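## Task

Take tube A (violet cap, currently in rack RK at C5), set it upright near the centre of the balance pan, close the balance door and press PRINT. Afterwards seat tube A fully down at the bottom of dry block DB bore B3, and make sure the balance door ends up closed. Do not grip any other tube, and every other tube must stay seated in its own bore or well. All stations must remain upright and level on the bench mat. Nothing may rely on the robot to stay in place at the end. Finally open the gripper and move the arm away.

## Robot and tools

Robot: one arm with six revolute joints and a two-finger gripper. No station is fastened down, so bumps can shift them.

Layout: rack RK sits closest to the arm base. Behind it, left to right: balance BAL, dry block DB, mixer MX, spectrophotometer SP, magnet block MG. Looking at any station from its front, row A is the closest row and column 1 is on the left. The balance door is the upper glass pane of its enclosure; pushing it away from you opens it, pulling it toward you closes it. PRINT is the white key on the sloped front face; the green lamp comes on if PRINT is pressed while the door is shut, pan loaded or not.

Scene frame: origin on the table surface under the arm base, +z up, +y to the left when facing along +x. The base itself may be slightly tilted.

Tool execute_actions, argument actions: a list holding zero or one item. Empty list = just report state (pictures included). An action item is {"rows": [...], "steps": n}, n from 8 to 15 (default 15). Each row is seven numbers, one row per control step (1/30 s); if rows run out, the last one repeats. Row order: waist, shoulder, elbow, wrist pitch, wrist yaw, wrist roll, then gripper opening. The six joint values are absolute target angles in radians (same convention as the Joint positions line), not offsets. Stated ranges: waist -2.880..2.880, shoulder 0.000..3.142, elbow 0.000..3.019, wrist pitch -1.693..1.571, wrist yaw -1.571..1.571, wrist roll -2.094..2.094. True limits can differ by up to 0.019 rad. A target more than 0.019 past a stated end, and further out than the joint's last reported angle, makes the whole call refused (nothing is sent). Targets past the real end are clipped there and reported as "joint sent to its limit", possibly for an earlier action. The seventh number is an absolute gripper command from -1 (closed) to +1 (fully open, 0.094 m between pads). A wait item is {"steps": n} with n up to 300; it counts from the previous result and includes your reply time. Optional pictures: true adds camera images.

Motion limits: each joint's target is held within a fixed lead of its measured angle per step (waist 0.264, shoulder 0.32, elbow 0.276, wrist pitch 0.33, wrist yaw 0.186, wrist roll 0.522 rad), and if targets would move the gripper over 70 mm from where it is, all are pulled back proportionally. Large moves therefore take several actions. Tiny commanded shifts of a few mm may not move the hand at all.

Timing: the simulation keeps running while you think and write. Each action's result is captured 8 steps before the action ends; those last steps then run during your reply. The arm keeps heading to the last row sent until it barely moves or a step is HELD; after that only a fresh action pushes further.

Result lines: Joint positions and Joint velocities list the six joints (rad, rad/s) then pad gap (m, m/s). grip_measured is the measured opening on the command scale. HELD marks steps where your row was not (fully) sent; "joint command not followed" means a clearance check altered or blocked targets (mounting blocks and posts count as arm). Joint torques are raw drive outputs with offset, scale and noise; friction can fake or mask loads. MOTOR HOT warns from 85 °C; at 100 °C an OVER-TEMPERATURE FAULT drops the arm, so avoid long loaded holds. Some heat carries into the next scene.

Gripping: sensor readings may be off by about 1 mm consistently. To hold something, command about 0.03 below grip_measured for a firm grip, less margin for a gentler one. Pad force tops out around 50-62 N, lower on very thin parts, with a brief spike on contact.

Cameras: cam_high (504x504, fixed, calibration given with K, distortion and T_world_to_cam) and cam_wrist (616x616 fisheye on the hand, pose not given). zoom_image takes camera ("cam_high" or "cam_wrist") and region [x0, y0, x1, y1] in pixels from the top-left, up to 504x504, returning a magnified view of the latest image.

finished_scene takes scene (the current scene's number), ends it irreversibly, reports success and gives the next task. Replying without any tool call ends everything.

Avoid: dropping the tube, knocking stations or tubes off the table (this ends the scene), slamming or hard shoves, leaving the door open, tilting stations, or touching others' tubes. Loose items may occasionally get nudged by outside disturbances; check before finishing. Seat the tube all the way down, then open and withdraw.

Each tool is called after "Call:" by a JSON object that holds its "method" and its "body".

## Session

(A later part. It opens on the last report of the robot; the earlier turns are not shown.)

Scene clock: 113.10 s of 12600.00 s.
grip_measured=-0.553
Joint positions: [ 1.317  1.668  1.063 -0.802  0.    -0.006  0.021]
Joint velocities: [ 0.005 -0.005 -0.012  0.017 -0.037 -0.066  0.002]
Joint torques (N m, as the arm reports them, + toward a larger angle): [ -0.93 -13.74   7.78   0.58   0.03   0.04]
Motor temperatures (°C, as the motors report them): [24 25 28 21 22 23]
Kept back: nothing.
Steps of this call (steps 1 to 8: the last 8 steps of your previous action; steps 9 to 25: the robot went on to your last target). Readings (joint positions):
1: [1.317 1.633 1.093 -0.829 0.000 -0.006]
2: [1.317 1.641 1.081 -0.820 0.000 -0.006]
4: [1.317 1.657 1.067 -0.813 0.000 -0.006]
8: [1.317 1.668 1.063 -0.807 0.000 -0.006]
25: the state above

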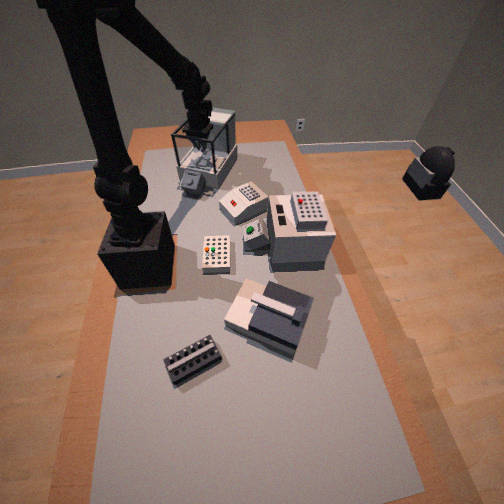

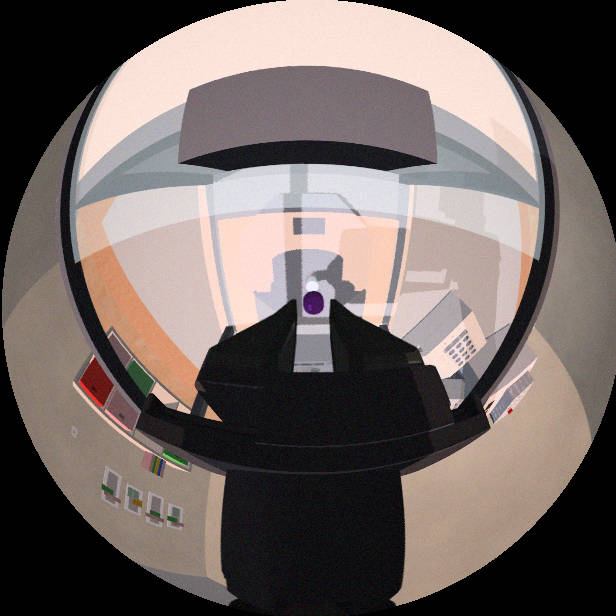

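Call:
{"method": "execute_actions", "body": {"actions": [{"rows":[[1.30,1.655,1.075,-0.775,0,0,-0.55],[1.30,1.655,1.07,-0.76,0,0,-0.55],[1.30,1.655,1.062,-0.745,0,0,-0.55],[1.30,1.655,1.056,-0.742,0,0,-0.55]]}]}}

Call:
{"method": "execute_actions", "body": {"actions": [{"rows":[[1.30,1.655,1.056,-0.742,0,0,-0.6],[1.30,1.655,1.056,-0.742,0,0,-0.65],[1.30,1.655,1.056,-0.742,0,0,-0.7],[1.30,1.655,1.056,-0.742,0,0,-0.73],[1.30,1.655,1.056,-0.742,0,0,-0.76],[1.30,1.655,1.056,-0.742,0,0,-0.79]]}]}}

Call:
{"method": "execute_actions", "body": {"actions": [{"steps":15}], "pictures": true}}

Scene clock: 113.70 s of 12600.00 s.
grip_measured=-0.553
Joint positions: [ 1.317  1.668  1.056 -0.757  0.    -0.006  0.021]
Joint velocities: [-0.005 -0.005 -0.046  0.022  0.037 -0.037 -0.002]
Joint torques (N m, as the arm reports them, + toward a larger angle): [ -0.97 -13.88   6.73   0.66   0.03   0.04]
Motor temperatures (°C, as the motors report them): [24 25 28 21 22 23]
Steps of this call (steps 1 to 11: the robot went on to your last target; steps 12 to 18: the first 7 steps of this action). Readings (joint positions):
12: [1.317 1.668 1.063 -0.800 0.000 -0.006]
13: [1.317 1.668 1.063 -0.794 0.000 -0.006]
15: [1.317 1.668 1.061 -0.772 0.000 -0.006]
18: the state above

Scene clock: 114.20 s of 12600.00 s.
grip_measured=-0.776
Joint positions: [ 1.317  1.668  1.051 -0.756  0.    -0.006  0.011]
Joint velocities: [ 0.005 -0.005 -0.002 -0.022  0.022  0.007 -0.002]
Joint torques (N m, as the arm reports them, + toward a larger angle): [ -0.97 -13.83   6.81   0.7    0.03   0.04]
Motor temperatures (°C, as the motors report them): [24 25 28 21 22 23]
Steps of this call (steps 1 to 8: the last 8 steps of your previous action; steps 9 to 15: the first 7 steps of this action). Readings (joint positions):
9: [1.317 1.668 1.051 -0.756 0.000 -0.006]
10: [1.317 1.668 1.051 -0.756 0.000 -0.006]
12: [1.317 1.668 1.051 -0.756 0.000 -0.006]
15: the state above

Scene clock: 114.70 s of 12600.00 s.
grip_measured=-0.778
Joint positions: [ 1.317  1.668  1.051 -0.756  0.    -0.006  0.01 ]
Joint velocities: [-0.005 -0.005 -0.007  0.007 -0.051 -0.022 -0.003]
Joint torques (N m, as the arm reports them, + toward a larger angle): [ -0.96 -13.88   6.81   0.71   0.02   0.04]
Motor temperatures (°C, as the motors report them): [24 25 28 21 22 23]
Kept back: nothing.
Steps of this call (steps 1 to 8: the last 8 steps of your previous action; steps 9 to 15: the robot went on to your last target). Readings (joint positions):
1: [1.317 1.668 1.051 -0.756 0.000 -0.006]
2: [1.317 1.668 1.051 -0.756 0.000 -0.006]
4: [1.317 1.668 1.051 -0.756 0.000 -0.006]
8: [1.317 1.668 1.051 -0.756 0.000 -0.006]
15: the state above
The arm was judged still, so your last target was given up. Only a new action makes it travel on or press farther. Fingers that are still opening or closing keep moving.

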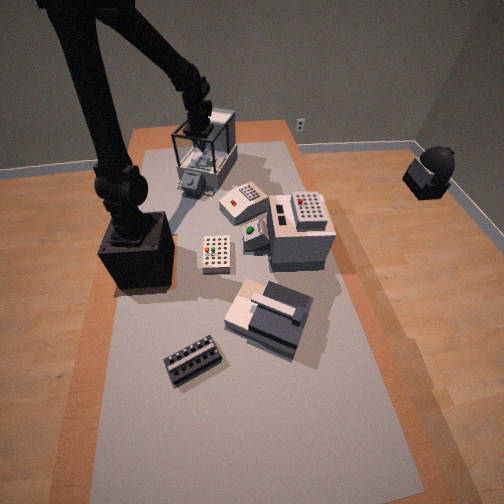

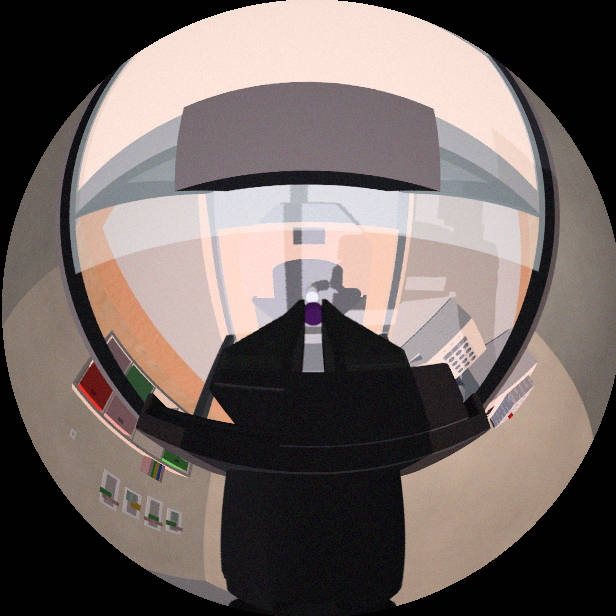

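Pitch −1.373. Lift.

Call:
{"method": "execute_actions", "body": {"actions": [{"rows":[[1.30,1.65,1.09,-0.77,0,0,-0.8],[1.30,1.64,1.12,-0.8,0,0,-0.8],[1.30,1.63,1.15,-0.83,0,0,-0.8],[1.30,1.62,1.18,-0.87,0,0,-0.8],[1.30,1.61,1.21,-0.91,0,0,-0.8],[1.30,1.6,1.24,-0.95,0,0,-0.8],[1.30,1.59,1.27,-0.99,0,0,-0.8],[1.30,1.585,1.3,-1.03,0,0,-0.8],[1.30,1.58,1.33,-1.07,0,0,-0.8],[1.30,1.575,1.36,-1.11,0,0,-0.8],[1.30,1.57,1.39,-1.15,0,0,-0.8],[1.30,1.565,1.42,-1.19,0,0,-0.8],[1.30,1.56,1.45,-1.22,0,0,-0.8],[1.30,1.555,1.48,-1.25,0,0,-0.8],[1.30,1.55,1.5,-1.28,0,0,-0.8]]}]}}

Call:
{"method": "execute_actions", "body": {"actions": [{"steps":20}]}}

Call:
{"method": "execute_actions", "body": {"actions": [{"rows":[[1.27,1.55,1.5,-1.28,0,0,-0.8],[1.24,1.55,1.5,-1.28,0,0,-0.8],[1.21,1.55,1.5,-1.28,0,0,-0.8],[1.18,1.55,1.5,-1.28,0,0,-0.8],[1.15,1.55,1.5,-1.28,0,0,-0.8],[1.12,1.55,1.5,-1.28,0,0,-0.8],[1.09,1.55,1.5,-1.28,0,0,-0.8],[1.06,1.55,1.5,-1.28,0,0,-0.8],[1.03,1.55,1.5,-1.28,0,0,-0.8],[1.0,1.55,1.5,-1.28,0,0,-0.8],[0.97,1.55,1.5,-1.28,0,0,-0.8],[0.94,1.55,1.5,-1.28,0,0,-0.8],[0.91,1.55,1.5,-1.28,0,0,-0.8],[0.88,1.55,1.5,-1.28,0,0,-0.8],[0.86,1.55,1.5,-1.28,0,0,-0.8]]}]}}

Call:
{"method": "execute_actions", "body": {"actions": [{"steps":25}], "pictures": true}}

Scene clock: 115.83 s of 12600.00 s.
grip_measured=-0.785
Joint positions: [ 1.317  1.66   1.133 -0.896  0.    -0.006  0.01 ]
Joint velocities: [-0.005 -0.142  0.632 -0.833  0.022 -0.007 -0.002]
Joint torques (N m, as the arm reports them, + toward a larger angle): [ -0.68 -16.56  11.05   0.1    0.03   0.02]
Motor temperatures (°C, as the motors report them): [24 25 28 21 22 23]
Steps of this call (steps 1 to 27: nothing new was sent; steps 28 to 34: the first 7 steps of this action). Readings (joint positions):
28: [1.317 1.668 1.051 -0.757 0.000 -0.006]
29: [1.317 1.668 1.054 -0.765 0.000 -0.006]
31: [1.317 1.668 1.074 -0.809 0.000 -0.006]
34: the state above

Scene clock: 116.50 s of 12600.00 s.
grip_measured=-0.785
Joint positions: [ 1.317  1.544  1.467 -1.271  0.    -0.006  0.01 ]
Joint velocities: [-0.005  0.044  0.012 -0.027 -0.081  0.022  0.001]
Joint torques (N m, as the arm reports them, + toward a larger angle): [ -0.97 -13.03  10.72   0.02   0.03   0.03]
Motor temperatures (°C, as the motors report them): [24 25 28 21 22 23]
Kept back: nothing.
Steps of this call (steps 1 to 8: the last 8 steps of your previous action; steps 9 to 20: the robot went on to your last target). Readings (joint positions):
1: [1.317 1.655 1.156 -0.925 0.000 -0.006]
2: [1.317 1.649 1.180 -0.956 0.000 -0.006]
4: [1.317 1.635 1.232 -1.021 0.000 -0.006]
8: [1.317 1.609 1.344 -1.156 0.000 -0.006]
20: the state above

Scene clock: 116.73 s of 12600.00 s.
grip_measured=-0.785
Joint positions: [ 1.197  1.546  1.467 -1.271 -0.003 -0.006  0.01 ]
Joint velocities: [-1.05  -0.015 -0.017 -0.032  0.051  0.007 -0.001]
Joint torques (N m, as the arm reports them, + toward a larger angle): [ -2.83 -12.85  10.69  -0.05   0.14   0.04]
Motor temperatures (°C, as the motors report them): [24 25 28 21 22 23]
Steps of this call (steps 1 to 7: the first 7 steps of this action). Readings (joint positions):
1: [1.315 1.545 1.467 -1.271 -0.000 -0.006]
2: [1.310 1.545 1.467 -1.271 -0.001 -0.006]
4: [1.283 1.546 1.467 -1.271 -0.002 -0.006]
7: the state above

Scene clock: 117.57 s of 12600.00 s.
grip_measured=-0.785
Joint positions: [ 0.847  1.549  1.467 -1.271  0.002 -0.006  0.01 ]
Joint velocities: [ 0.005 -0.005  0.002 -0.002 -0.022 -0.022  0.   ]
Joint torques (N m, as the arm reports them, + toward a larger angle): [  0.64 -12.83  10.74  -0.02  -0.01   0.04]
Motor temperatures (°C, as the motors report them): [24 25 28 21 22 23]
Kept back: nothing.
Steps of this call (steps 1 to 8: the last 8 steps of your previous action; steps 9 to 25: the robot went on to your last target). Readings (joint positions):
1: [1.160 1.546 1.467 -1.271 -0.003 -0.006]
2: [1.121 1.547 1.467 -1.271 -0.003 -0.006]
4: [1.040 1.548 1.467 -1.271 -0.002 -0.006]
8: [0.900 1.549 1.467 -1.271 -0.000 -0.006]
25: the state above

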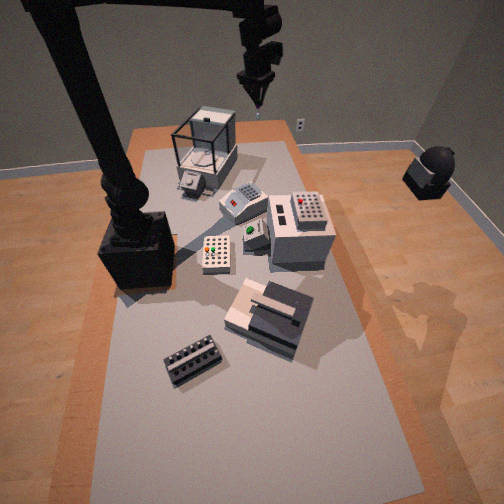

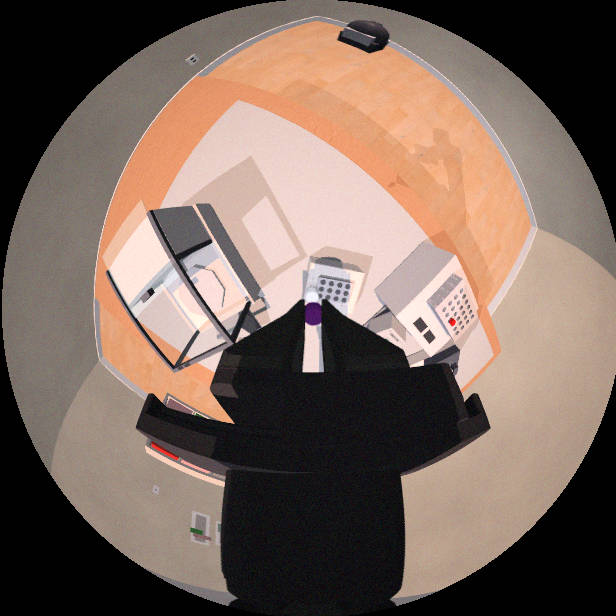

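Call:
{"method": "execute_actions", "body": {"actions": [{"rows":[[0.85,1.55,1.45,-1.24,0,0,-0.8],[0.84,1.55,1.41,-1.2,0,0,-0.8],[0.83,1.55,1.37,-1.16,0,0,-0.8],[0.82,1.55,1.33,-1.12,0,0,-0.8],[0.81,1.55,1.29,-1.08,0,0,-0.8],[0.8,1.55,1.25,-1.04,0,0,-0.8],[0.79,1.55,1.21,-1.0,0,0,-0.8],[0.78,1.55,1.17,-0.96,0,0,-0.8],[0.78,1.55,1.13,-0.92,0,0,-0.8],[0.78,1.55,1.09,-0.88,0,0,-0.8],[0.78,1.55,1.05,-0.84,0,0,-0.8],[0.78,1.55,1.01,-0.8,0,0,-0.8],[0.78,1.55,0.97,-0.76,0,0,-0.8],[0.78,1.55,0.93,-0.72,0,0,-0.8],[0.78,1.55,0.89,-0.68,0,0,-0.8]]}]}}

Call:
{"method": "execute_actions", "body": {"actions": [{"steps":35}], "pictures": true}}

Call:
{"method": "zoom_image", "body": {"camera": "cam_high", "region": [200,130,300,230]}}

Call:
{"method": "zoom_image", "body": {"camera": "cam_wrist", "region": [230,200,400,370]}}

Scene clock: 118.50 s of 12600.00 s.
grip_measured=-0.785
Joint positions: [ 0.836  1.54   1.288 -1.08   0.001 -0.006  0.01 ]
Joint velocities: [-0.2    0.015 -1.272  1.14   0.007  0.007  0.   ]
Joint torques (N m, as the arm reports them, + toward a larger angle): [ -3.03 -11.77   8.03   0.17   0.04   0.04]
Motor temperatures (°C, as the motors report them): [24 25 28 21 22 23]
Steps of this call (steps 1 to 15: the robot went on to your last target; steps 16 to 21: nothing new was sent; steps 22 to 28: the first 7 steps of this action). Readings (joint positions):
22: [0.847 1.549 1.464 -1.268 0.002 -0.006]
23: [0.847 1.548 1.454 -1.253 0.002 -0.006]
25: [0.846 1.542 1.406 -1.192 0.002 -0.006]
28: the state above

Scene clock: 119.67 s of 12600.00 s.
grip_measured=-0.785
Joint positions: [ 0.783  1.562  0.86  -0.694  0.001 -0.006  0.01 ]
Joint velocities: [ 0.005  0.005  0.017  0.012  0.037 -0.022 -0.001]
Joint torques (N m, as the arm reports them, + toward a larger angle): [ -0.31 -11.81   8.41   0.69   0.03   0.04]
Motor temperatures (°C, as the motors report them): [24 25 28 21 22 23]
Kept back: nothing.
Steps of this call (steps 1 to 8: the last 8 steps of your previous action; steps 9 to 30: the robot went on to your last target; steps 31 to 35: nothing new was sent). Readings (joint positions):
1: [0.828 1.541 1.242 -1.042 0.001 -0.006]
2: [0.819 1.543 1.196 -1.005 0.001 -0.006]
4: [0.800 1.548 1.108 -0.929 0.001 -0.006]
8: [0.783 1.555 0.945 -0.772 0.001 -0.006]
35: the state above
The arm was judged still, so your last target was given up. Only a new action makes it travel on or press farther. Fingers that are still opening or closing keep moving.

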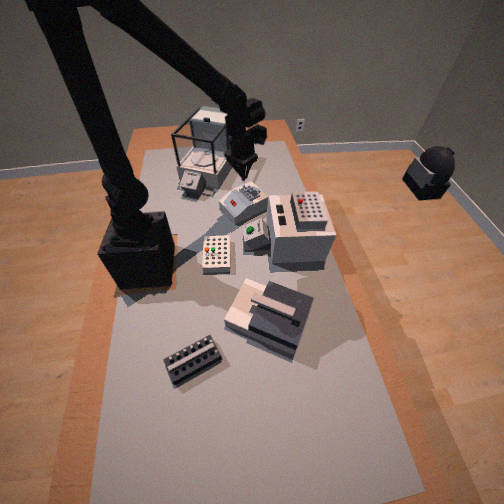

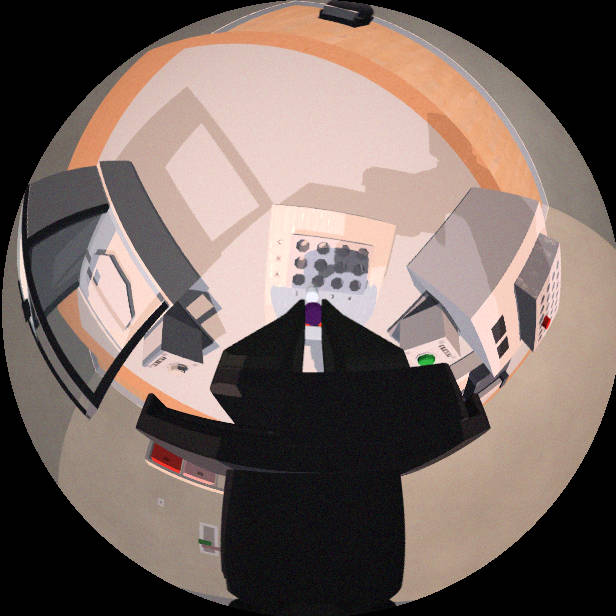

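Region (200, 130, 300, 230) of cam_high's 504x504 image, scaled by 5.040, with more detail than that image has.

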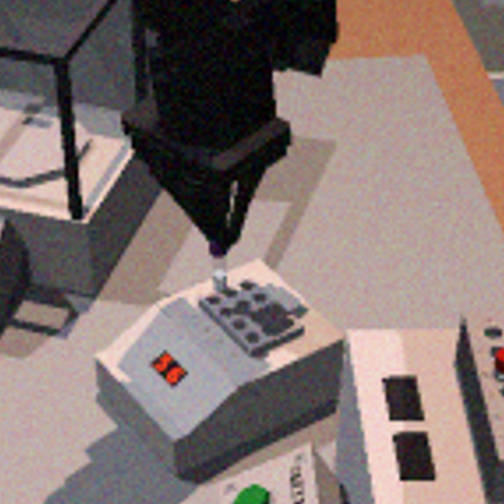

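Region (230, 200, 400, 370) of cam_wrist's 616x616 image, scaled by 2.965, with more detail than that image has.

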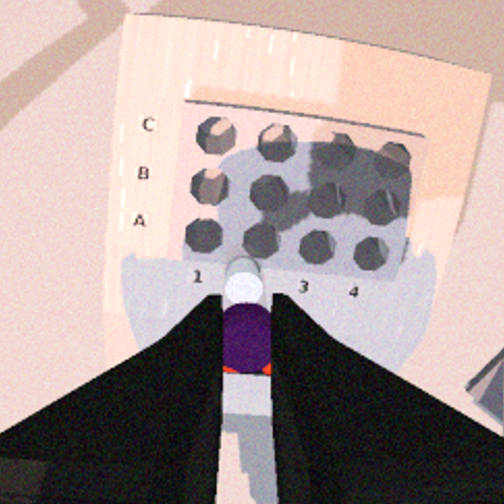

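Call:
{"method": "execute_actions", "body": {"actions": [{"rows":[[0.77,1.56,0.87,-0.66,0,0,-0.8],[0.755,1.57,0.865,-0.64,0,0,-0.8],[0.74,1.58,0.86,-0.62,0,0,-0.8],[0.725,1.59,0.85,-0.6,0,0,-0.8],[0.71,1.6,0.845,-0.58,0,0,-0.8],[0.70,1.61,0.84,-0.56,0,0,-0.8],[0.70,1.62,0.835,-0.548,0,0,-0.8]]}]}}

Call:
{"method": "execute_actions", "body": {"actions": [{"steps":30}], "pictures": true}}

Call:
{"method": "zoom_image", "body": {"camera": "cam_high", "region": [200,130,300,230]}}

Call:
{"method": "zoom_image", "body": {"camera": "cam_wrist", "region": [230,200,400,370]}}

Scene clock: 120.57 s of 12600.00 s.
grip_measured=-0.785
Joint positions: [ 0.741  1.585  0.848 -0.591  0.    -0.006  0.01 ]
Joint velocities: [-0.415  0.288 -0.115  0.51   0.007  0.037  0.001]
Joint torques (N m, as the arm reports them, + toward a larger angle): [-1.25 -9.25  5.6   0.5   0.07  0.04]
Motor temperatures (°C, as the motors report them): [24 25 28 21 22 23]
Steps of this call (steps 1 to 20: nothing new was sent; steps 21 to 27: the first 7 steps of this action). Readings (joint positions):
21: [0.783 1.562 0.860 -0.690 0.001 -0.006]
22: [0.783 1.562 0.860 -0.681 0.001 -0.006]
24: [0.775 1.566 0.857 -0.650 0.001 -0.006]
27: the state above

Scene clock: 121.57 s of 12600.00 s.
grip_measured=-0.785
Joint positions: [ 0.703  1.6    0.842 -0.557 -0.    -0.006  0.01 ]
Joint velocities: [-0.005 -0.005 -0.017  0.007  0.051 -0.022 -0.   ]
Joint torques (N m, as the arm reports them, + toward a larger angle): [-0.37 -9.21  5.48  0.7   0.09  0.05]
Motor temperatures (°C, as the motors report them): [24 25 28 21 22 23]
Kept back: nothing.
Steps of this call (steps 1 to 8: the last 8 steps of your previous action; steps 9 to 30: the robot went on to your last target). Readings (joint positions):
1: [0.728 1.594 0.844 -0.577 0.000 -0.006]
2: [0.717 1.601 0.842 -0.571 0.001 -0.006]
4: [0.704 1.600 0.842 -0.559 -0.000 -0.006]
8: [0.703 1.600 0.842 -0.557 -0.000 -0.006]
30: the state above
The arm was judged still, so your last target was given up. Only a new action makes it travel on or press farther. Fingers that are still opening or closing keep moving.

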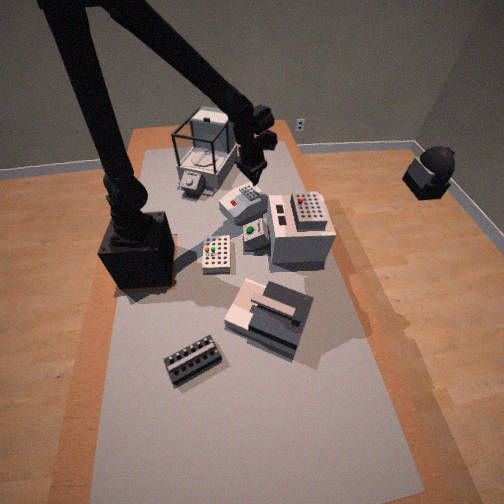

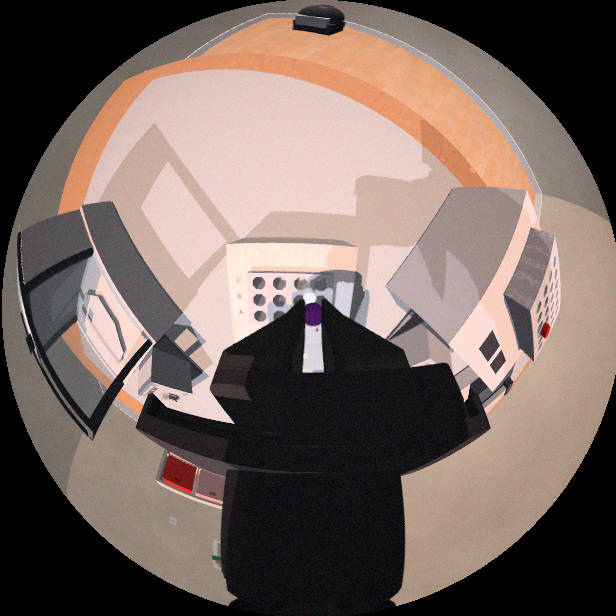

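Region (200, 130, 300, 230) of cam_high's 504x504 image, scaled by 5.040, with more detail than that image has.

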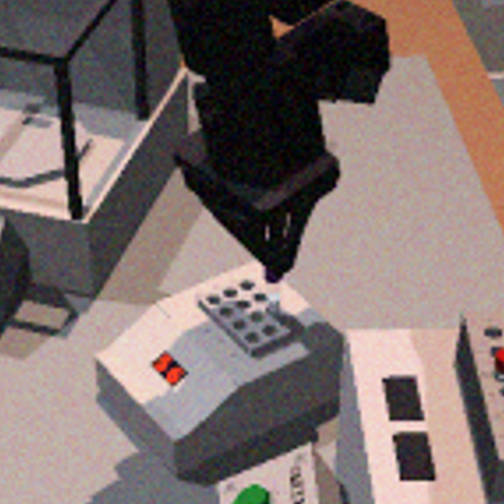

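Region (230, 200, 400, 370) of cam_wrist's 616x616 image, scaled by 2.965, with more detail than that image has.

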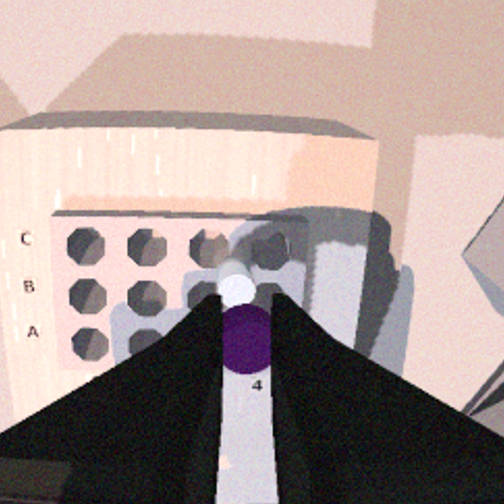

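Call:
{"method": "execute_actions", "body": {"actions": [{"rows":[[0.70,1.6,0.88,-0.57,0,0,-0.8],[0.70,1.6,0.89,-0.59,0,0,-0.8],[0.71,1.6,0.9,-0.61,0,0,-0.8],[0.72,1.6,0.91,-0.63,0,0,-0.8],[0.73,1.6,0.92,-0.65,0,0,-0.8],[0.74,1.6,0.92,-0.66,0,0,-0.8]]}]}}

Call:
{"method": "execute_actions", "body": {"actions": [{"steps":25}], "pictures": true}}

Call:
{"method": "zoom_image", "body": {"camera": "cam_high", "region": [215,150,285,220]}}

Call:
{"method": "zoom_image", "body": {"camera": "cam_wrist", "region": [230,200,400,370]}}

Scene clock: 122.33 s of 12600.00 s.
grip_measured=-0.785
Joint positions: [ 0.71   1.6    0.87  -0.635 -0.    -0.006  0.01 ]
Joint velocities: [ 0.132 -0.005  0.139 -0.261  0.022  0.037 -0.001]
Joint torques (N m, as the arm reports them, + toward a larger angle): [  1.18 -10.85   9.13   0.15   0.09   0.04]
Motor temperatures (°C, as the motors report them): [24 25 28 21 22 23]
Steps of this call (steps 1 to 16: nothing new was sent; steps 17 to 23: the first 7 steps of this action). Readings (joint positions):
17: [0.703 1.600 0.843 -0.558 -0.000 -0.006]
18: [0.703 1.600 0.845 -0.562 -0.000 -0.006]
20: [0.703 1.600 0.853 -0.589 -0.000 -0.006]
23: the state above

Scene clock: 123.17 s of 12600.00 s.
grip_measured=-0.785
Joint positions: [ 0.728  1.6    0.879 -0.651 -0.    -0.006  0.01 ]
Joint velocities: [-0.005  0.005 -0.007  0.002  0.051  0.022 -0.002]
Joint torques (N m, as the arm reports them, + toward a larger angle): [  0.67 -11.     9.16  -0.03   0.09   0.04]
Motor temperatures (°C, as the motors report them): [24 25 28 21 22 23]
Kept back: nothing.
Steps of this call (steps 1 to 8: the last 8 steps of your previous action; steps 9 to 25: the robot went on to your last target). Readings (joint positions):
1: [0.714 1.600 0.873 -0.642 -0.000 -0.006]
2: [0.719 1.600 0.876 -0.646 -0.000 -0.006]
4: [0.726 1.600 0.879 -0.648 -0.000 -0.006]
8: [0.728 1.600 0.879 -0.651 -0.000 -0.006]
25: the state above

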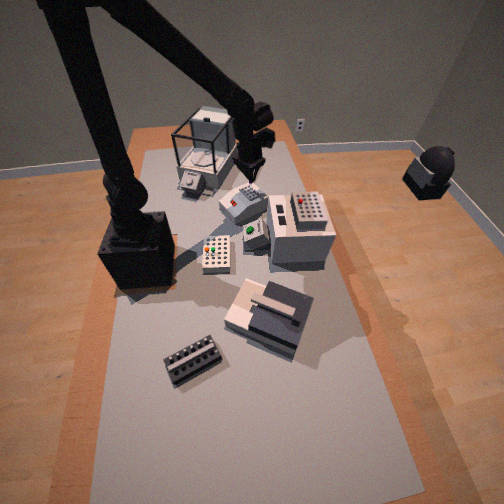

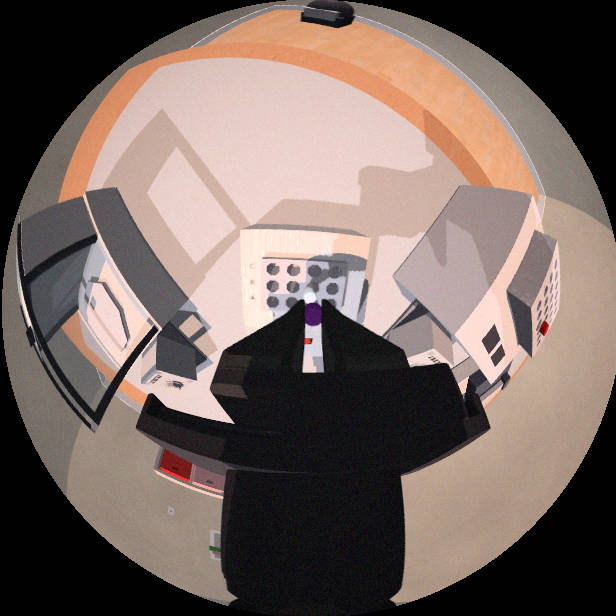

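Region (215, 150, 285, 220) of cam_high's 504x504 image, scaled by 7.200, with more detail than that image has.

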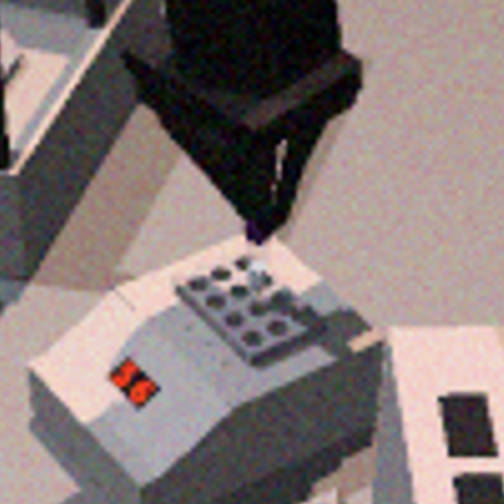

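Region (230, 200, 400, 370) of cam_wrist's 616x616 image, scaled by 2.965, with more detail than that image has.

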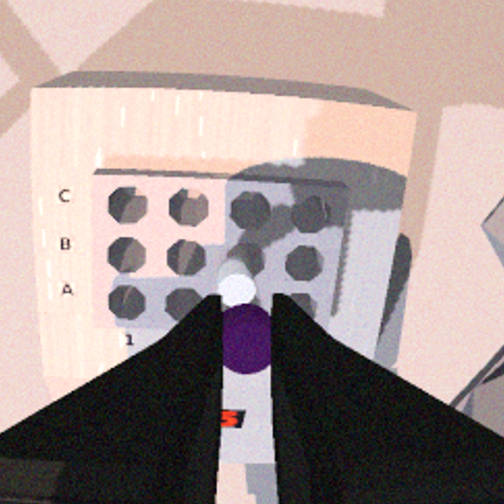

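Call:
{"method": "execute_actions", "body": {"actions": [{"rows":[[0.715,1.605,0.92,-0.63,0,0,-0.8],[0.712,1.61,0.92,-0.625,0,0,-0.8],[0.71,1.615,0.92,-0.62,0,0,-0.8]]}]}}

Call:
{"method": "execute_actions", "body": {"actions": [{"steps":25}], "pictures": true}}

Call:
{"method": "zoom_image", "body": {"camera": "cam_high", "region": [215,150,285,220]}}

Call:
{"method": "zoom_image", "body": {"camera": "cam_wrist", "region": [260,240,360,340]}}

Scene clock: 123.87 s of 12600.00 s.
grip_measured=-0.785
Joint positions: [ 0.728  1.607  0.879 -0.635 -0.    -0.006  0.01 ]
Joint velocities: [-0.005  0.044 -0.002  0.002 -0.022 -0.007 -0.   ]
Joint torques (N m, as the arm reports them, + toward a larger angle): [ -1.44 -10.79   9.14   0.74   0.09   0.04]
Motor temperatures (°C, as the motors report them): [24 25 28 21 22 23]
Steps of this call (steps 1 to 14: the robot went on to your last target; steps 15 to 21: the first 7 steps of this action). Readings (joint positions):
15: [0.728 1.600 0.879 -0.650 -0.000 -0.006]
16: [0.728 1.601 0.879 -0.647 -0.000 -0.006]
18: [0.728 1.603 0.879 -0.639 -0.000 -0.006]
21: the state above

Scene clock: 124.70 s of 12600.00 s.
grip_measured=-0.785
Joint positions: [ 0.728  1.611  0.879 -0.635 -0.    -0.006  0.01 ]
Joint velocities: [-0.005 -0.015  0.012 -0.007 -0.022 -0.007 -0.   ]
Joint torques (N m, as the arm reports them, + toward a larger angle): [ -1.39 -10.75   9.14   0.77   0.09   0.04]
Motor temperatures (°C, as the motors report them): [24 25 28 21 22 23]
Kept back: nothing.
Steps of this call (steps 1 to 8: the last 8 steps of your previous action; steps 9 to 15: the robot went on to your last target; steps 16 to 25: nothing new was sent). Readings (joint positions):
1: [0.728 1.609 0.879 -0.635 -0.000 -0.006]
2: [0.728 1.610 0.879 -0.635 -0.000 -0.006]
4: [0.728 1.611 0.879 -0.635 -0.000 -0.006]
8: [0.728 1.611 0.879 -0.635 -0.000 -0.006]
25: the state above
The arm was judged still, so your last target was given up. Only a new action makes it travel on or press farther. Fingers that are still opening or closing keep moving.

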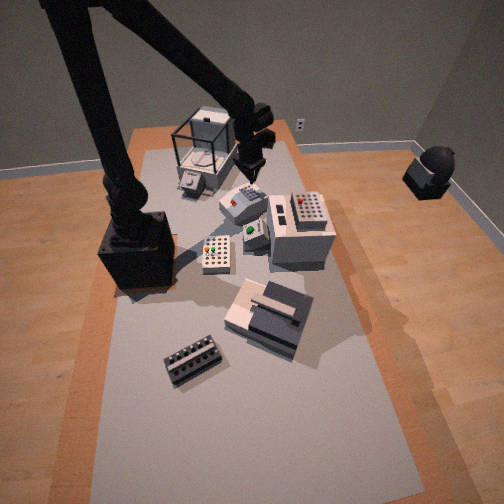

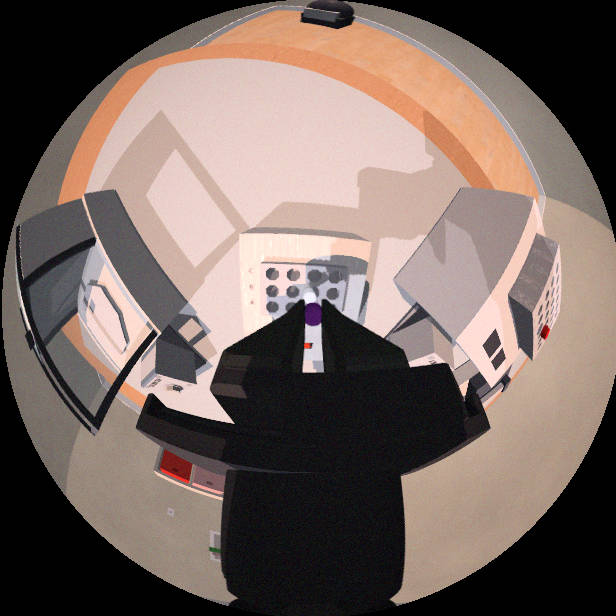

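Region (215, 150, 285, 220) of cam_high's 504x504 image, scaled by 7.200, with more detail than that image has.

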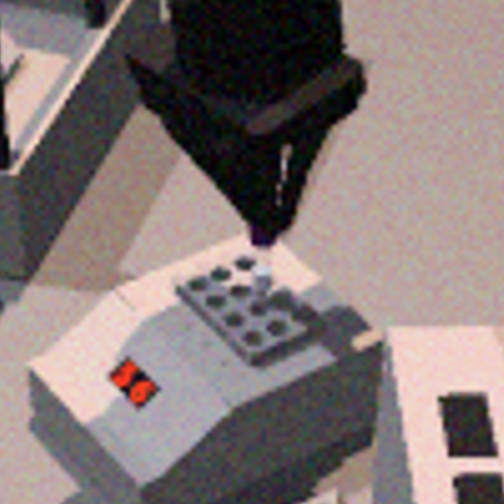

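Region (260, 240, 360, 340) of cam_wrist's 616x616 image, scaled by 5.040, with more detail than that image has.

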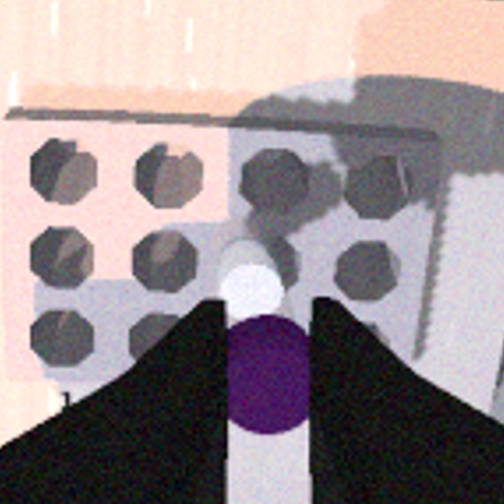

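Call:
{"method": "execute_actions", "body": {"actions": [{"rows":[[0.704,1.615,0.92,-0.62,0,0,-0.8]]}]}}

Call:
{"method": "execute_actions", "body": {"actions": [{"steps":20}]}}

Scene clock: 125.10 s of 12600.00 s.
grip_measured=-0.785
Joint positions: [ 0.721  1.611  0.879 -0.635 -0.    -0.006  0.01 ]
Joint velocities: [-0.015 -0.015 -0.022  0.007 -0.051 -0.037  0.   ]
Joint torques (N m, as the arm reports them, + toward a larger angle): [ -1.1  -10.71   9.13   0.78   0.09   0.04]
Motor temperatures (°C, as the motors report them): [24 25 28 21 22 23]
Steps of this call (steps 1 to 5: nothing new was sent; steps 6 to 12: the first 7 steps of this action). Readings (joint positions):
6: [0.728 1.611 0.879 -0.635 -0.000 -0.006]
7: [0.727 1.611 0.879 -0.635 -0.000 -0.006]
9: [0.724 1.611 0.879 -0.635 -0.000 -0.006]
12: the state above

Scene clock: 125.77 s of 12600.00 s.
grip_measured=-0.785
Joint positions: [ 0.72   1.611  0.879 -0.635 -0.    -0.006  0.01 ]
Joint velocities: [ 0.005 -0.024 -0.002 -0.007  0.007 -0.051 -0.   ]
Joint torques (N m, as the arm reports them, + toward a larger angle): [ -1.27 -10.68   9.14   0.78   0.09   0.04]
Motor temperatures (°C, as the motors report them): [24 25 28 21 22 23]
Kept back: nothing.
Steps of this call (steps 1 to 8: the last 8 steps of your previous action; steps 9 to 15: the robot went on to your last target; steps 16 to 20: nothing new was sent). Readings (joint positions):
1: [0.721 1.611 0.879 -0.635 -0.000 -0.006]
2: [0.720 1.611 0.879 -0.635 -0.000 -0.006]
4: [0.720 1.611 0.879 -0.635 -0.000 -0.006]
8: [0.720 1.611 0.879 -0.635 -0.000 -0.006]
20: the state above
The arm was judged still, so your last target was given up. Only a new action makes it travel on or press farther. Fingers that are still opening or closing keep moving.

Call:
{"method": "execute_actions", "body": {"actions": [{"rows":[[0.704,1.615,0.89,-0.615,0,0,-0.8],[0.704,1.617,0.885,-0.61,0,0,-0.8],[0.704,1.619,0.88,-0.6,0,0,-0.8],[0.704,1.621,0.875,-0.595,0,0,-0.8],[0.704,1.623,0.87,-0.59,0,0,-0.8],[0.704,1.625,0.865,-0.585,0,0,-0.8],[0.704,1.627,0.86,-0.58,0,0,-0.8]]}]}}

Call:
{"method": "execute_actions", "body": {"actions": [{"steps":25}], "pictures": true}}

Call:
{"method": "zoom_image", "body": {"camera": "cam_high", "region": [215,150,285,220]}}

Call:
{"method": "zoom_image", "body": {"camera": "cam_wrist", "region": [260,240,360,340]}}

Scene clock: 128.77 s of 12600.00 s.
grip_measured=-0.785
Joint positions: [ 0.72   1.613  0.869 -0.602 -0.    -0.006  0.01 ]
Joint velocities: [-0.015  0.024 -0.115  0.159  0.007 -0.007 -0.   ]
Joint torques (N m, as the arm reports them, + toward a larger angle): [ -1.31 -10.25   5.84   0.64   0.09   0.04]
Motor temperatures (°C, as the motors report them): [24 25 28 21 22 23]
Steps of this call (steps 1 to 83: nothing new was sent; steps 84 to 90: the first 7 steps of this action). Readings (joint positions):
84: [0.720 1.611 0.879 -0.634 -0.000 -0.006]
85: [0.720 1.611 0.879 -0.631 -0.000 -0.006]
87: [0.720 1.611 0.878 -0.621 -0.000 -0.006]
90: the state above

Scene clock: 129.60 s of 12600.00 s.
grip_measured=-0.785
Joint positions: [ 0.72   1.613  0.866 -0.591 -0.    -0.006  0.01 ]
Joint velocities: [-0.015 -0.005  0.022  0.012  0.051 -0.037 -0.001]
Joint torques (N m, as the arm reports them, + toward a larger angle): [-1.25 -9.91  5.53  0.72  0.09  0.04]
Motor temperatures (°C, as the motors report them): [24 25 28 21 22 23]
Kept back: nothing.
Steps of this call (steps 1 to 8: the last 8 steps of your previous action; steps 9 to 25: the robot went on to your last target). Readings (joint positions):
1: [0.720 1.614 0.866 -0.598 -0.000 -0.006]
2: [0.720 1.613 0.866 -0.595 -0.000 -0.006]
4: [0.720 1.613 0.866 -0.592 -0.000 -0.006]
8: [0.720 1.613 0.866 -0.591 -0.000 -0.006]
25: the state above

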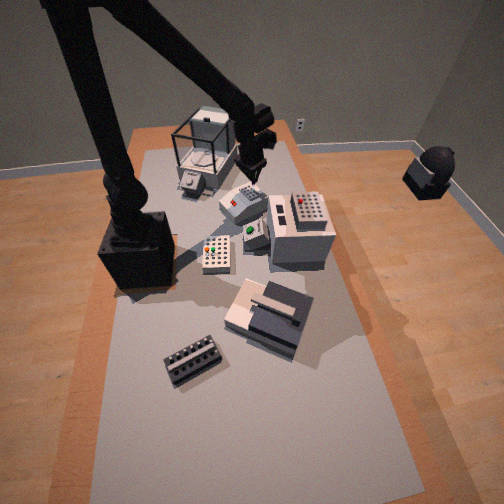

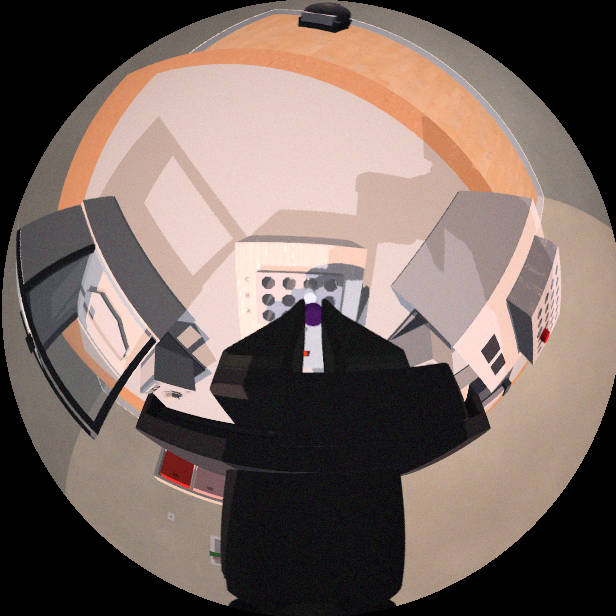

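Region (215, 150, 285, 220) of cam_high's 504x504 image, scaled by 7.200, with more detail than that image has.

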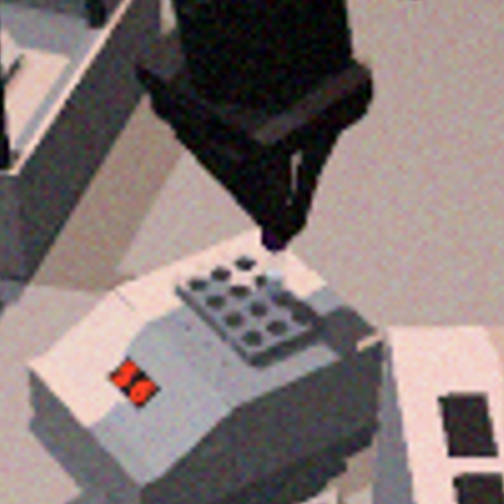

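Region (260, 240, 360, 340) of cam_wrist's 616x616 image, scaled by 5.040, with more detail than that image has.

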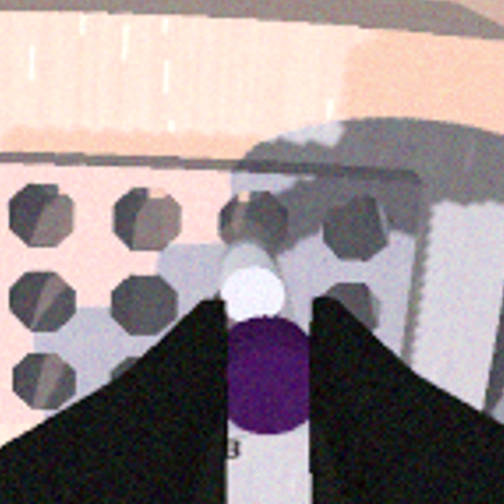

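Call:
{"method": "execute_actions", "body": {"actions": [{"rows":[[0.704,1.62,0.875,-0.6,0,0,-0.8],[0.704,1.62,0.875,-0.61,0,0,-0.8],[0.704,1.62,0.875,-0.62,0,0,-0.8],[0.704,1.62,0.875,-0.628,0,0,-0.8],[0.704,1.62,0.875,-0.635,0,0,-0.8]]}]}}

Call:
{"method": "execute_actions", "body": {"actions": [{"steps":25}], "pictures": true}}

Call:
{"method": "zoom_image", "body": {"camera": "cam_high", "region": [215,150,285,220]}}

Call:
{"method": "zoom_image", "body": {"camera": "cam_wrist", "region": [260,240,360,340]}}

Scene clock: 130.23 s of 12600.00 s.
grip_measured=-0.785
Joint positions: [ 0.72   1.612  0.866 -0.615 -0.    -0.006  0.01 ]
Joint velocities: [-0.015 -0.005  0.022 -0.071 -0.007 -0.051  0.001]
Joint torques (N m, as the arm reports them, + toward a larger angle): [ -1.35 -10.57   6.68  -0.09   0.09   0.05]
Motor temperatures (°C, as the motors report them): [24 25 28 21 22 23]
Steps of this call (steps 1 to 12: the robot went on to your last target; steps 13 to 19: the first 7 steps of this action). Readings (joint positions):
13: [0.720 1.613 0.866 -0.591 -0.000 -0.006]
14: [0.720 1.613 0.866 -0.593 -0.000 -0.006]
16: [0.720 1.613 0.866 -0.601 -0.000 -0.006]
19: the state above

Scene clock: 131.07 s of 12600.00 s.
grip_measured=-0.785
Joint positions: [ 0.72   1.612  0.866 -0.619 -0.    -0.006  0.01 ]
Joint velocities: [-0.015  0.015 -0.017  0.002 -0.022 -0.051 -0.   ]
Joint torques (N m, as the arm reports them, + toward a larger angle): [ -1.31 -10.3    6.64  -0.25   0.09   0.04]
Motor temperatures (°C, as the motors report them): [24 25 28 21 22 23]
Kept back: nothing.
Steps of this call (steps 1 to 8: the last 8 steps of your previous action; steps 9 to 15: the robot went on to your last target; steps 16 to 25: nothing new was sent). Readings (joint positions):
1: [0.720 1.612 0.866 -0.617 -0.000 -0.006]
2: [0.720 1.612 0.866 -0.618 -0.000 -0.006]
4: [0.720 1.612 0.866 -0.619 -0.000 -0.006]
8: [0.720 1.612 0.866 -0.619 -0.000 -0.006]
25: the state above
The arm was judged still, so your last target was given up. Only a new action makes it travel on or press farther. Fingers that are still opening or closing keep moving.

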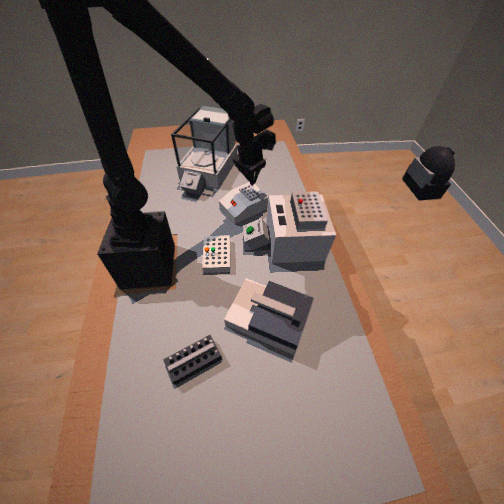

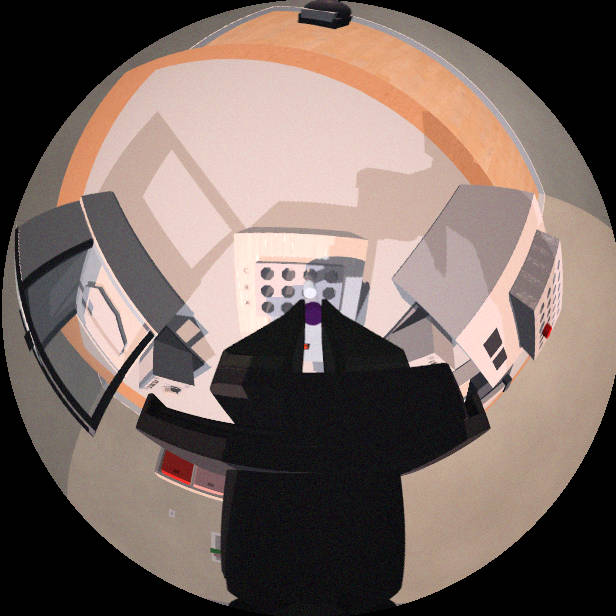

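Region (215, 150, 285, 220) of cam_high's 504x504 image, scaled by 7.200, with more detail than that image has.

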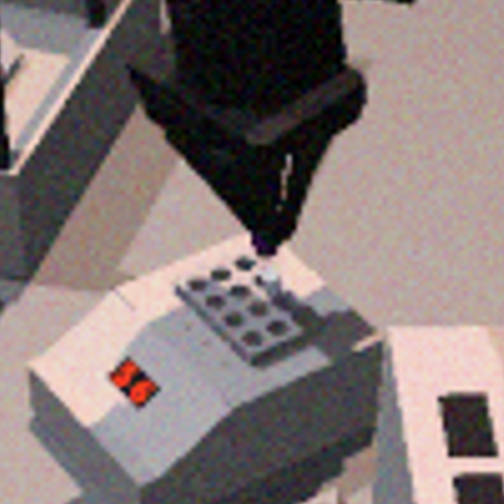

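Region (260, 240, 360, 340) of cam_wrist's 616x616 image, scaled by 5.040, with more detail than that image has.

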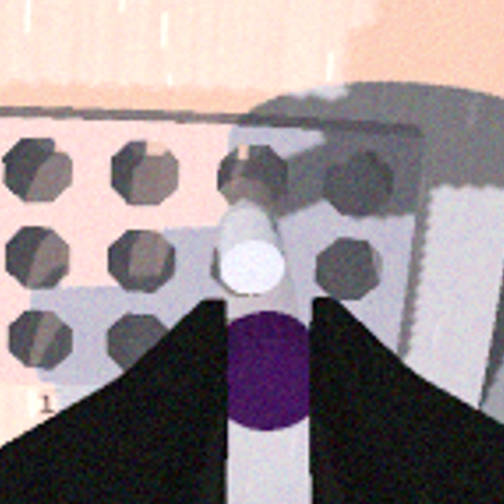

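Call:
{"method": "execute_actions", "body": {"actions": [{"rows":[[0.704,1.61,0.9,-0.63,0,0,-0.8],[0.704,1.61,0.92,-0.64,0,0,-0.8],[0.704,1.61,0.94,-0.66,0,0,-0.8],[0.704,1.61,0.96,-0.68,0,0,-0.8],[0.704,1.62,0.98,-0.71,0,0,-0.8],[0.704,1.63,1.0,-0.74,0,0,-0.8],[0.704,1.64,1.02,-0.77,0,0,-0.8],[0.704,1.65,1.04,-0.8,0,0,-0.8],[0.704,1.66,1.06,-0.83,0,0,-0.8],[0.704,1.67,1.07,-0.86,0,0,-0.8],[0.704,1.68,1.08,-0.89,0,0,-0.8],[0.704,1.69,1.085,-0.905,0,0,-0.8]]}]}}

Call:
{"method": "execute_actions", "body": {"actions": [{"steps":30}], "pictures": true}}

Call:
{"method": "zoom_image", "body": {"camera": "cam_high", "region": [215,150,285,220]}}

Call:
{"method": "zoom_image", "body": {"camera": "cam_wrist", "region": [250,210,380,340]}}

Scene clock: 132.00 s of 12600.00 s.
grip_measured=-0.785
Joint positions: [ 0.72   1.619  0.93  -0.713 -0.    -0.006  0.01 ]
Joint velocities: [ 0.005  0.171  0.608 -0.784 -0.051  0.007 -0.001]
Joint torques (N m, as the arm reports them, + toward a larger angle): [ -1.35 -10.63  10.19   0.26   0.09   0.04]
Motor temperatures (°C, as the motors report them): [24 25 28 21 22 23]
Steps of this call (steps 1 to 21: nothing new was sent; steps 22 to 28: the first 7 steps of this action). Readings (joint positions):
22: [0.720 1.611 0.868 -0.619 -0.000 -0.006]
23: [0.720 1.611 0.871 -0.621 -0.000 -0.006]
25: [0.720 1.612 0.883 -0.643 -0.000 -0.006]
28: the state above

Scene clock: 133.00 s of 12600.00 s.
grip_measured=-0.785
Joint positions: [ 0.72   1.69   1.056 -0.896 -0.    -0.006  0.01 ]
Joint velocities: [ 0.005  0.005  0.012 -0.007  0.11   0.081 -0.001]
Joint torques (N m, as the arm reports them, + toward a larger angle): [ -1.39 -12.37   8.42  -0.32   0.09   0.04]
Motor temperatures (°C, as the motors report them): [24 25 28 21 22 23]
Kept back: nothing.
Steps of this call (steps 1 to 8: the last 8 steps of your previous action; steps 9 to 30: the robot went on to your last target). Readings (joint positions):
1: [0.720 1.626 0.953 -0.740 -0.000 -0.006]
2: [0.720 1.633 0.977 -0.767 -0.000 -0.006]
4: [0.720 1.651 1.021 -0.821 -0.000 -0.006]
8: [0.720 1.678 1.056 -0.881 -0.000 -0.006]
30: the state above
The arm was judged still, so your last target was given up. Only a new action makes it travel on or press farther. Fingers that are still opening or closing keep moving.

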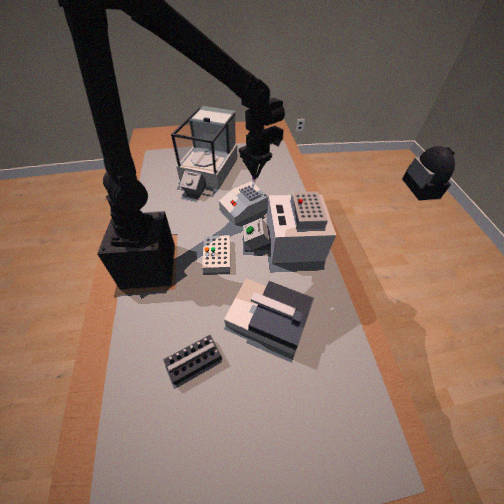

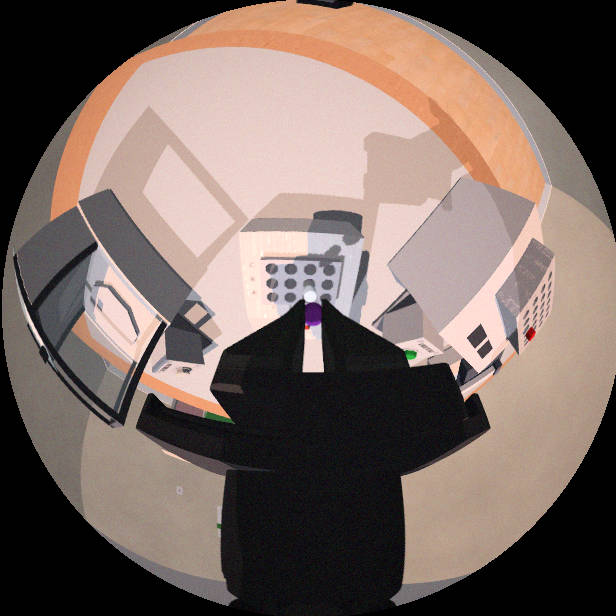

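Region (215, 150, 285, 220) of cam_high's 504x504 image, scaled by 7.200, with more detail than that image has.

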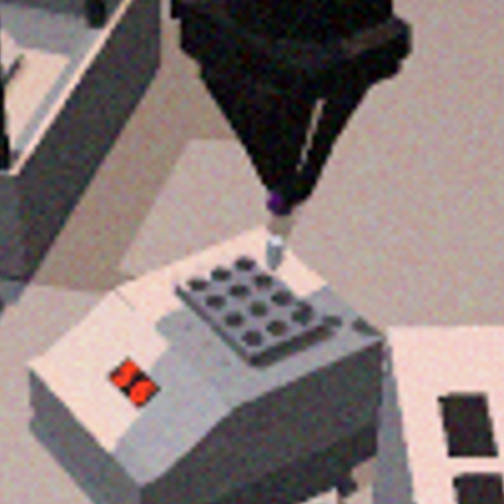

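Region (250, 210, 380, 340) of cam_wrist's 616x616 image, scaled by 3.877, with more detail than that image has.

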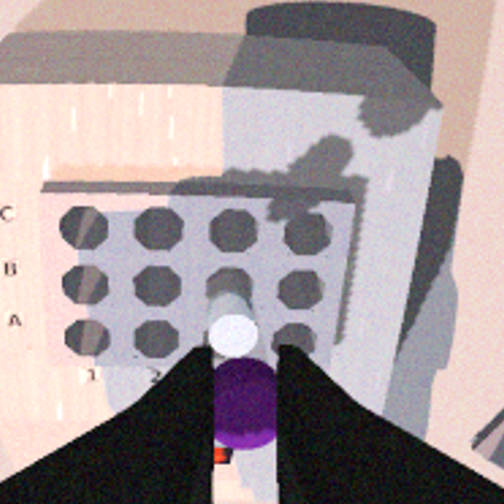

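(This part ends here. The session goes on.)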